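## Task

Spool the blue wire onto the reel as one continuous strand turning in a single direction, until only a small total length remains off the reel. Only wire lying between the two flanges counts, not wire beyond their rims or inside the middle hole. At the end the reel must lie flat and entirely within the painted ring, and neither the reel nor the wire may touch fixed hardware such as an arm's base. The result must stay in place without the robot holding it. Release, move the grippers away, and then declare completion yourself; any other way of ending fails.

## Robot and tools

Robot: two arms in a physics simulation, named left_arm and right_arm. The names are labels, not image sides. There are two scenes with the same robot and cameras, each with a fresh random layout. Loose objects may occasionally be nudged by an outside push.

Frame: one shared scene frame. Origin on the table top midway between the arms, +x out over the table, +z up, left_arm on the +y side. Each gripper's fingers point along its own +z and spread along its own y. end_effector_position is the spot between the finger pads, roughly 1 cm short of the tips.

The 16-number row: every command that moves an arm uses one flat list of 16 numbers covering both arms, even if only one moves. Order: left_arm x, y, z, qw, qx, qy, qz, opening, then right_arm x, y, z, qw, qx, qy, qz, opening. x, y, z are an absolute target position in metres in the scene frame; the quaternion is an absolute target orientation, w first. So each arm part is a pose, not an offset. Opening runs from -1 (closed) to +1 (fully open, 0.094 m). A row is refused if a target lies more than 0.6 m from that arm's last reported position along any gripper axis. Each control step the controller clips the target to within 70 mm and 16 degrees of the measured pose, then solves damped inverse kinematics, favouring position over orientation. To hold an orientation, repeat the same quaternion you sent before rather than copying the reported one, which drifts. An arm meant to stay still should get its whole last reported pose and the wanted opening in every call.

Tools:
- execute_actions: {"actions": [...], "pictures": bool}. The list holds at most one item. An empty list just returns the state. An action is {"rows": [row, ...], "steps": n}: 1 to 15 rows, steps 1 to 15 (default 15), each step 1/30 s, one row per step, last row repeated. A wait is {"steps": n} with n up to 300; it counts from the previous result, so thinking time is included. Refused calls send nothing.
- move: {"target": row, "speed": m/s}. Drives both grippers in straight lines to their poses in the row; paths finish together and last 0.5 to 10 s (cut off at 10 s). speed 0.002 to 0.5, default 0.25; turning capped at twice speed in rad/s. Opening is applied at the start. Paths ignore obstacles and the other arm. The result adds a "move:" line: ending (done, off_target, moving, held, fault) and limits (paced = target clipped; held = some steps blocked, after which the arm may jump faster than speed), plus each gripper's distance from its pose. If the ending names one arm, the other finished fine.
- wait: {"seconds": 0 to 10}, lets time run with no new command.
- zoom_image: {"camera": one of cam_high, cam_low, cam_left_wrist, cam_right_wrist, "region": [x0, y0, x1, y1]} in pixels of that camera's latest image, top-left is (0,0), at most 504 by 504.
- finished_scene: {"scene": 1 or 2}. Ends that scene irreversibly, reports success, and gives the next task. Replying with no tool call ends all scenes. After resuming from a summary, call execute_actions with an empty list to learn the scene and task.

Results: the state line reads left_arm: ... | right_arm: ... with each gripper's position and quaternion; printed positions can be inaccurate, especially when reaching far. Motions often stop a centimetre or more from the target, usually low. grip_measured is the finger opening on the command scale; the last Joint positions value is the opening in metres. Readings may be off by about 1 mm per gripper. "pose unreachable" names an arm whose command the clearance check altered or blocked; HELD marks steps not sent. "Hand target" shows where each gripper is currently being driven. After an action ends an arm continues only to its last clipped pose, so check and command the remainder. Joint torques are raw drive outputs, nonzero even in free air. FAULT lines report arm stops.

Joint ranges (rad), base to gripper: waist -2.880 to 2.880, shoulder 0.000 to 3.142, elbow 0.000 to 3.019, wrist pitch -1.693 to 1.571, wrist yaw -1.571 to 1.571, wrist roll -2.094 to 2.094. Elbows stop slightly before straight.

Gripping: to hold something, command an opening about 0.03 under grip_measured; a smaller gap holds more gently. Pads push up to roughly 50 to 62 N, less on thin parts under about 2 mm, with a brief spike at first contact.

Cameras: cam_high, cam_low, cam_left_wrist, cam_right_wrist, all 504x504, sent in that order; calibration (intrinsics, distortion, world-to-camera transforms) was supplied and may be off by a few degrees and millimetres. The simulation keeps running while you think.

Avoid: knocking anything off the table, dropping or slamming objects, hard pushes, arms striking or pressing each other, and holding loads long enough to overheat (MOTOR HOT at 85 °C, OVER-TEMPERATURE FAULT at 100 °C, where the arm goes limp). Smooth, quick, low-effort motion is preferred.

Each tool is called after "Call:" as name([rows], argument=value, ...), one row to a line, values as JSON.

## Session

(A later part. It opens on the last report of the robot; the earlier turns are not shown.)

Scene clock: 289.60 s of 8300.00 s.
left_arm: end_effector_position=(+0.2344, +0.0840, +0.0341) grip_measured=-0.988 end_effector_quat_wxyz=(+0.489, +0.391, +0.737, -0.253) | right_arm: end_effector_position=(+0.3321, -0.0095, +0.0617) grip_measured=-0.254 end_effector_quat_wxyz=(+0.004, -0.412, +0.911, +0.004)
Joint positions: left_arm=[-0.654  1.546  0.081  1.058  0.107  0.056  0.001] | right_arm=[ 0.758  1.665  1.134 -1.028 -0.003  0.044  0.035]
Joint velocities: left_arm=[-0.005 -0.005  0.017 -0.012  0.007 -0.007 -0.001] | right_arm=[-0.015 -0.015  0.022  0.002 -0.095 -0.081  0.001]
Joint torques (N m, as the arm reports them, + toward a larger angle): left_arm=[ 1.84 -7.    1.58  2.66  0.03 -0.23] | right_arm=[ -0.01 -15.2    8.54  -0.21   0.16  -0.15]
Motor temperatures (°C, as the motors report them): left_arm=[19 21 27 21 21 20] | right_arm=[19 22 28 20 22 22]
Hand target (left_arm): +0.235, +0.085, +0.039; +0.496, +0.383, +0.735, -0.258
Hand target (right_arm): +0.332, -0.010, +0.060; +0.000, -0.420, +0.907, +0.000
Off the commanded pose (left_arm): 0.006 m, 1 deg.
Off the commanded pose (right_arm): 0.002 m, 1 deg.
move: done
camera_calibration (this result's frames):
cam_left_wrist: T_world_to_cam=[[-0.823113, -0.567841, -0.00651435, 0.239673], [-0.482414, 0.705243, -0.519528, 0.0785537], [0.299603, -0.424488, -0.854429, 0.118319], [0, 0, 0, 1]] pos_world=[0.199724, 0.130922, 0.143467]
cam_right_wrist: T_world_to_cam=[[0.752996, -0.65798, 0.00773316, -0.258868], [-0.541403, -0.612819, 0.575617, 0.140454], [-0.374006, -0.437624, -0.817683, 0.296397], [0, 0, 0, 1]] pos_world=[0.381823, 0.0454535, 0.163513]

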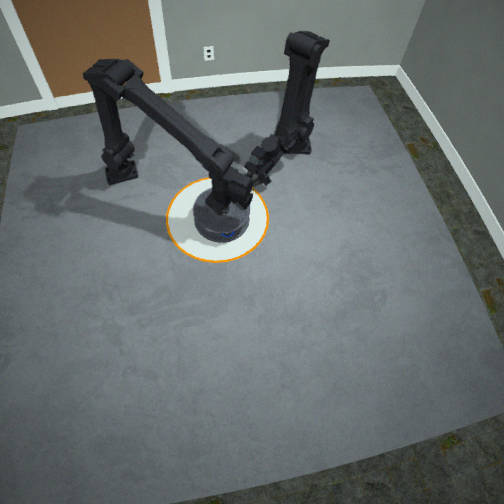

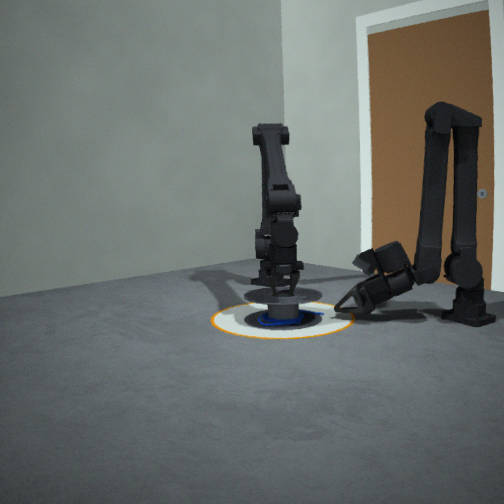

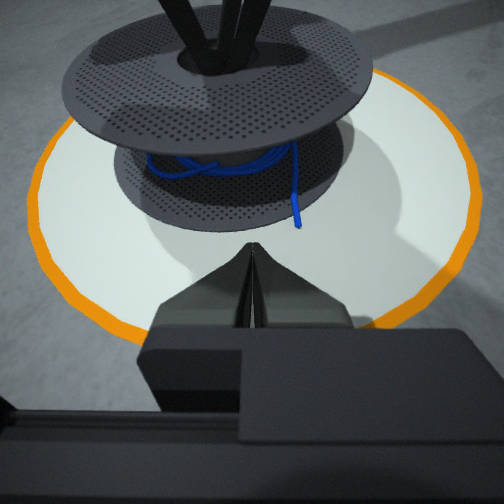

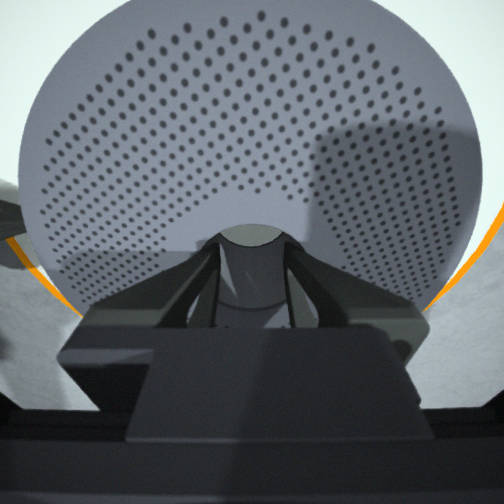

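Call:
move(target=[0.235,0.085,0.04,0.496,0.383,0.735,-0.258,-1, 0.332,-0.01,0.06,0,-0.42,0.906,0,-0.9])

Call:
move(target=[0.22,0.12,0.12,0.496,0.383,0.735,-0.258,-1, 0.33,-0.02,0.20,0,-0.42,0.906,0,-0.9], speed=0.1)

Call:
zoom_image(camera="cam_low", region=[200, 240, 400, 350])

Scene clock: 292.77 s of 8300.00 s.
left_arm: end_effector_position=(+0.2347, +0.0836, +0.0358) grip_measured=-0.988 end_effector_quat_wxyz=(+0.492, +0.390, +0.736, -0.254) | right_arm: end_effector_position=(+0.3322, -0.0096, +0.0617) grip_measured=-0.898 end_effector_quat_wxyz=(+0.004, -0.415, +0.910, +0.003)
Joint positions: left_arm=[-0.654  1.54   0.081  1.058  0.107  0.056  0.001] | right_arm=[ 0.758  1.665  1.134 -1.028 -0.002  0.037  0.005]
Joint velocities: left_arm=[-0.005 -0.015 -0.017 -0.002  0.037  0.022  0.001] | right_arm=[-0.015 -0.005 -0.022 -0.007  0.037 -0.022  0.   ]
Joint torques (N m, as the arm reports them, + toward a larger angle): left_arm=[ 1.65 -7.14  1.66  2.33 -0.01 -0.24] | right_arm=[ -0.03 -15.21   8.5   -0.24   0.14  -0.1 ]
Motor temperatures (°C, as the motors report them): left_arm=[19 21 26 21 21 20] | right_arm=[19 22 28 20 22 22]
Hand target (left_arm): +0.235, +0.085, +0.040; +0.496, +0.383, +0.735, -0.258
Hand target (right_arm): +0.332, -0.010, +0.060; +0.000, -0.420, +0.907, -0.000
Off the commanded pose (left_arm): 0.004 m, 1 deg.
Off the commanded pose (right_arm): 0.002 m, 1 deg.
move: done
camera_calibration (this result's frames):
cam_left_wrist: T_world_to_cam=[[-0.823089, -0.567868, -0.0071454, 0.239764], [-0.480572, 0.703152, -0.52405, 0.0797905], [0.302615, -0.427906, -0.851658, 0.119014], [0, 0, 0, 1]] pos_world=[0.199676, 0.130976, 0.144887]
cam_right_wrist: T_world_to_cam=[[0.757485, -0.652797, 0.00857049, -0.260492], [-0.537572, -0.616224, 0.575573, 0.139156], [-0.370451, -0.440595, -0.817705, 0.295191], [0, 0, 0, 1]] pos_world=[0.381479, 0.0457627, 0.163517]

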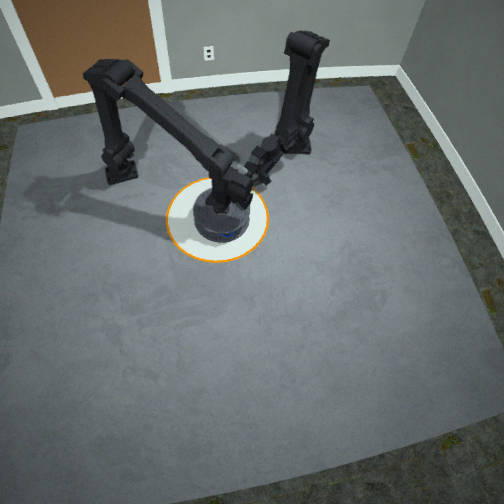

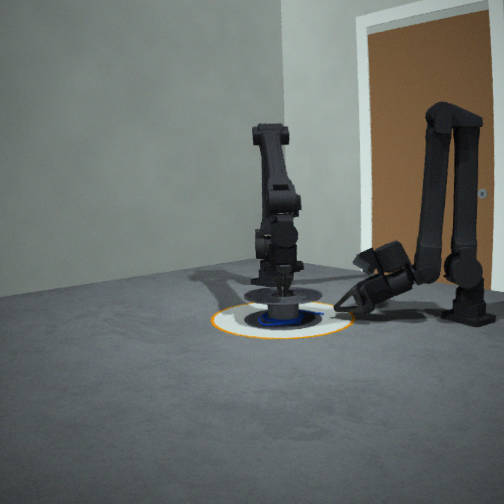

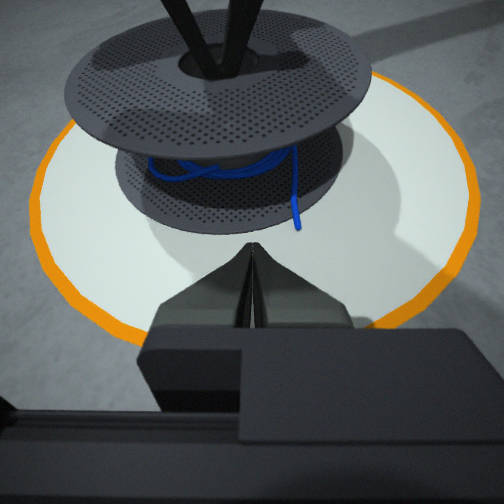

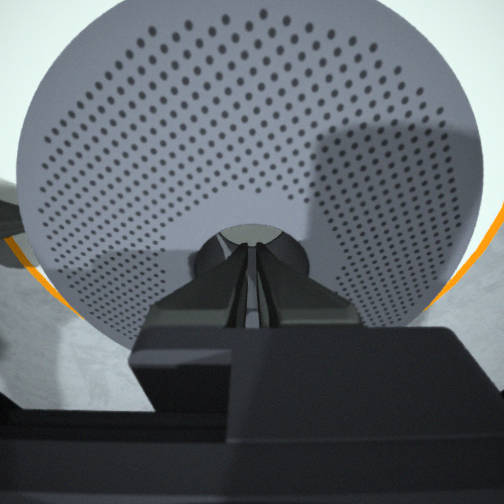

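Scene clock: 294.60 s of 8300.00 s.
left_arm: end_effector_position=(+0.2106, +0.1253, +0.1100) grip_measured=-0.988 end_effector_quat_wxyz=(+0.487, +0.384, +0.740, -0.261) | right_arm: end_effector_position=(+0.3168, -0.0288, +0.1755) grip_measured=-0.898 end_effector_quat_wxyz=(-0.024, -0.419, +0.907, -0.011)
Joint positions: left_arm=[-0.581  0.578  0.064  0.107  0.179  0.063  0.001] | right_arm=[ 0.758  1.53   1.291 -1.384 -0.002  0.026  0.005]
Joint velocities: left_arm=[ 0.005 -0.005  0.007 -0.007 -0.037 -0.095  0.   ] | right_arm=[-0.005 -0.005 -0.027 -0.012 -0.007 -0.007 -0.001]
Joint torques (N m, as the arm reports them, + toward a larger angle): left_arm=[ 2.5   0.45 11.72  1.09  0.15  0.04] | right_arm=[ -0.89 -15.78  13.75  -0.47   0.14  -0.07]
Motor temperatures (°C, as the motors report them): left_arm=[19 21 27 21 21 20] | right_arm=[19 22 29 20 22 22]
Hand target (left_arm): +0.218, +0.123, +0.124; +0.497, +0.384, +0.735, -0.258
Hand target (right_arm): +0.328, -0.022, +0.200; +0.000, -0.420, +0.907, -0.000
Off the commanded pose (left_arm): 0.015 m, 1 deg.
Off the commanded pose (right_arm): 0.029 m, 3 deg.
move: off_target (left_arm, right_arm)
camera_calibration (this result's frames):
cam_left_wrist: T_world_to_cam=[[-0.820681, -0.571189, 0.0150152, 0.241671], [-0.493589, 0.695459, -0.522213, 0.0812478], [0.28784, -0.435982, -0.852683, 0.211542], [0, 0, 0, 1]] pos_world=[0.177548, 0.173764, 0.219178]
cam_right_wrist: T_world_to_cam=[[0.764795, -0.644189, 0.0104446, -0.264735], [-0.507304, -0.592131, 0.626117, 0.035747], [-0.397153, -0.48415, -0.779659, 0.374602], [0, 0, 0, 1]] pos_world=[0.369377, 0.0319912, 0.272445]

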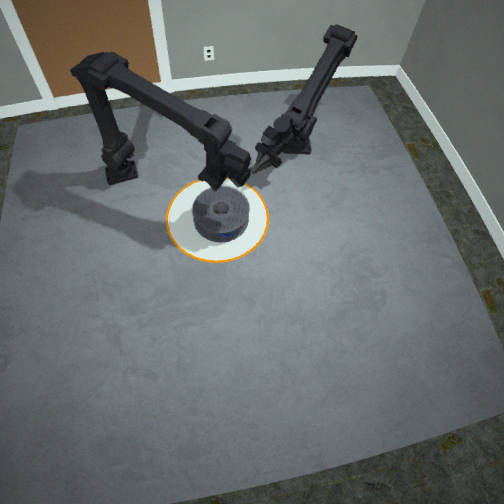

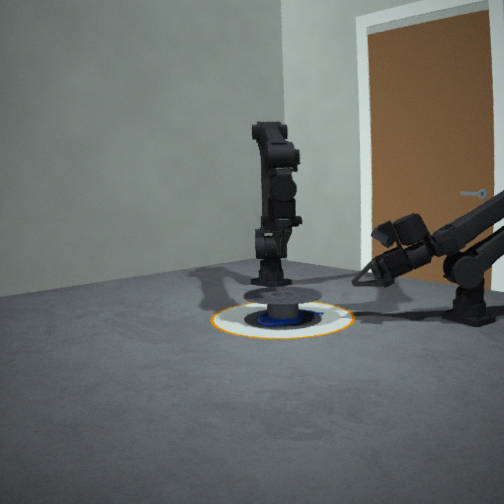

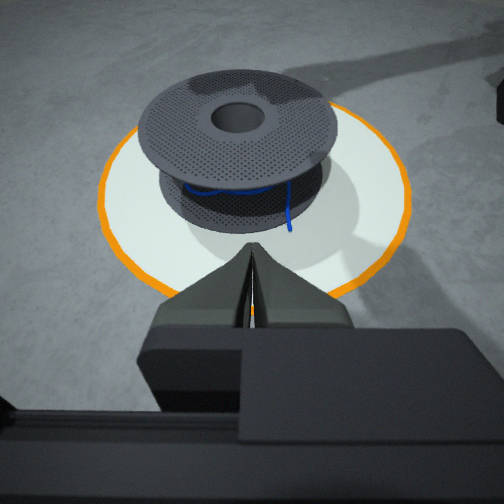

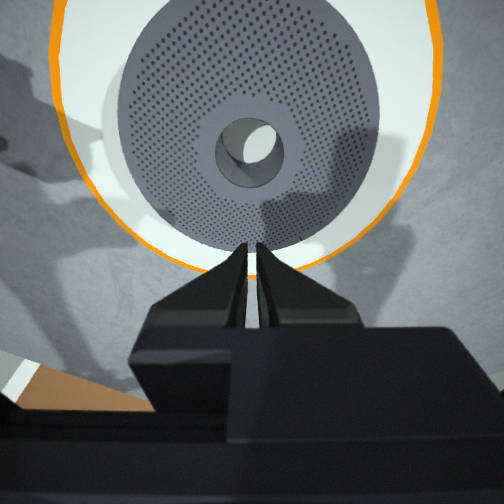

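Region (200, 240, 400, 350) of cam_low's 504x504 image, scaled by 2.520, with more detail than that image has; it fills the top 277 rows of this view, and the rest is white.

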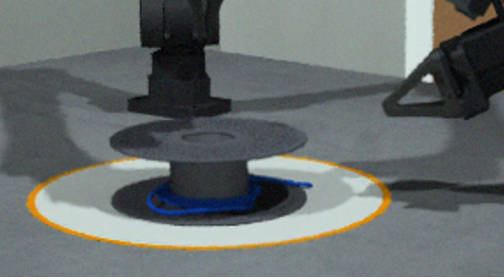

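Call:
finished_scene(scene=1)

The scene is finished: the task was done.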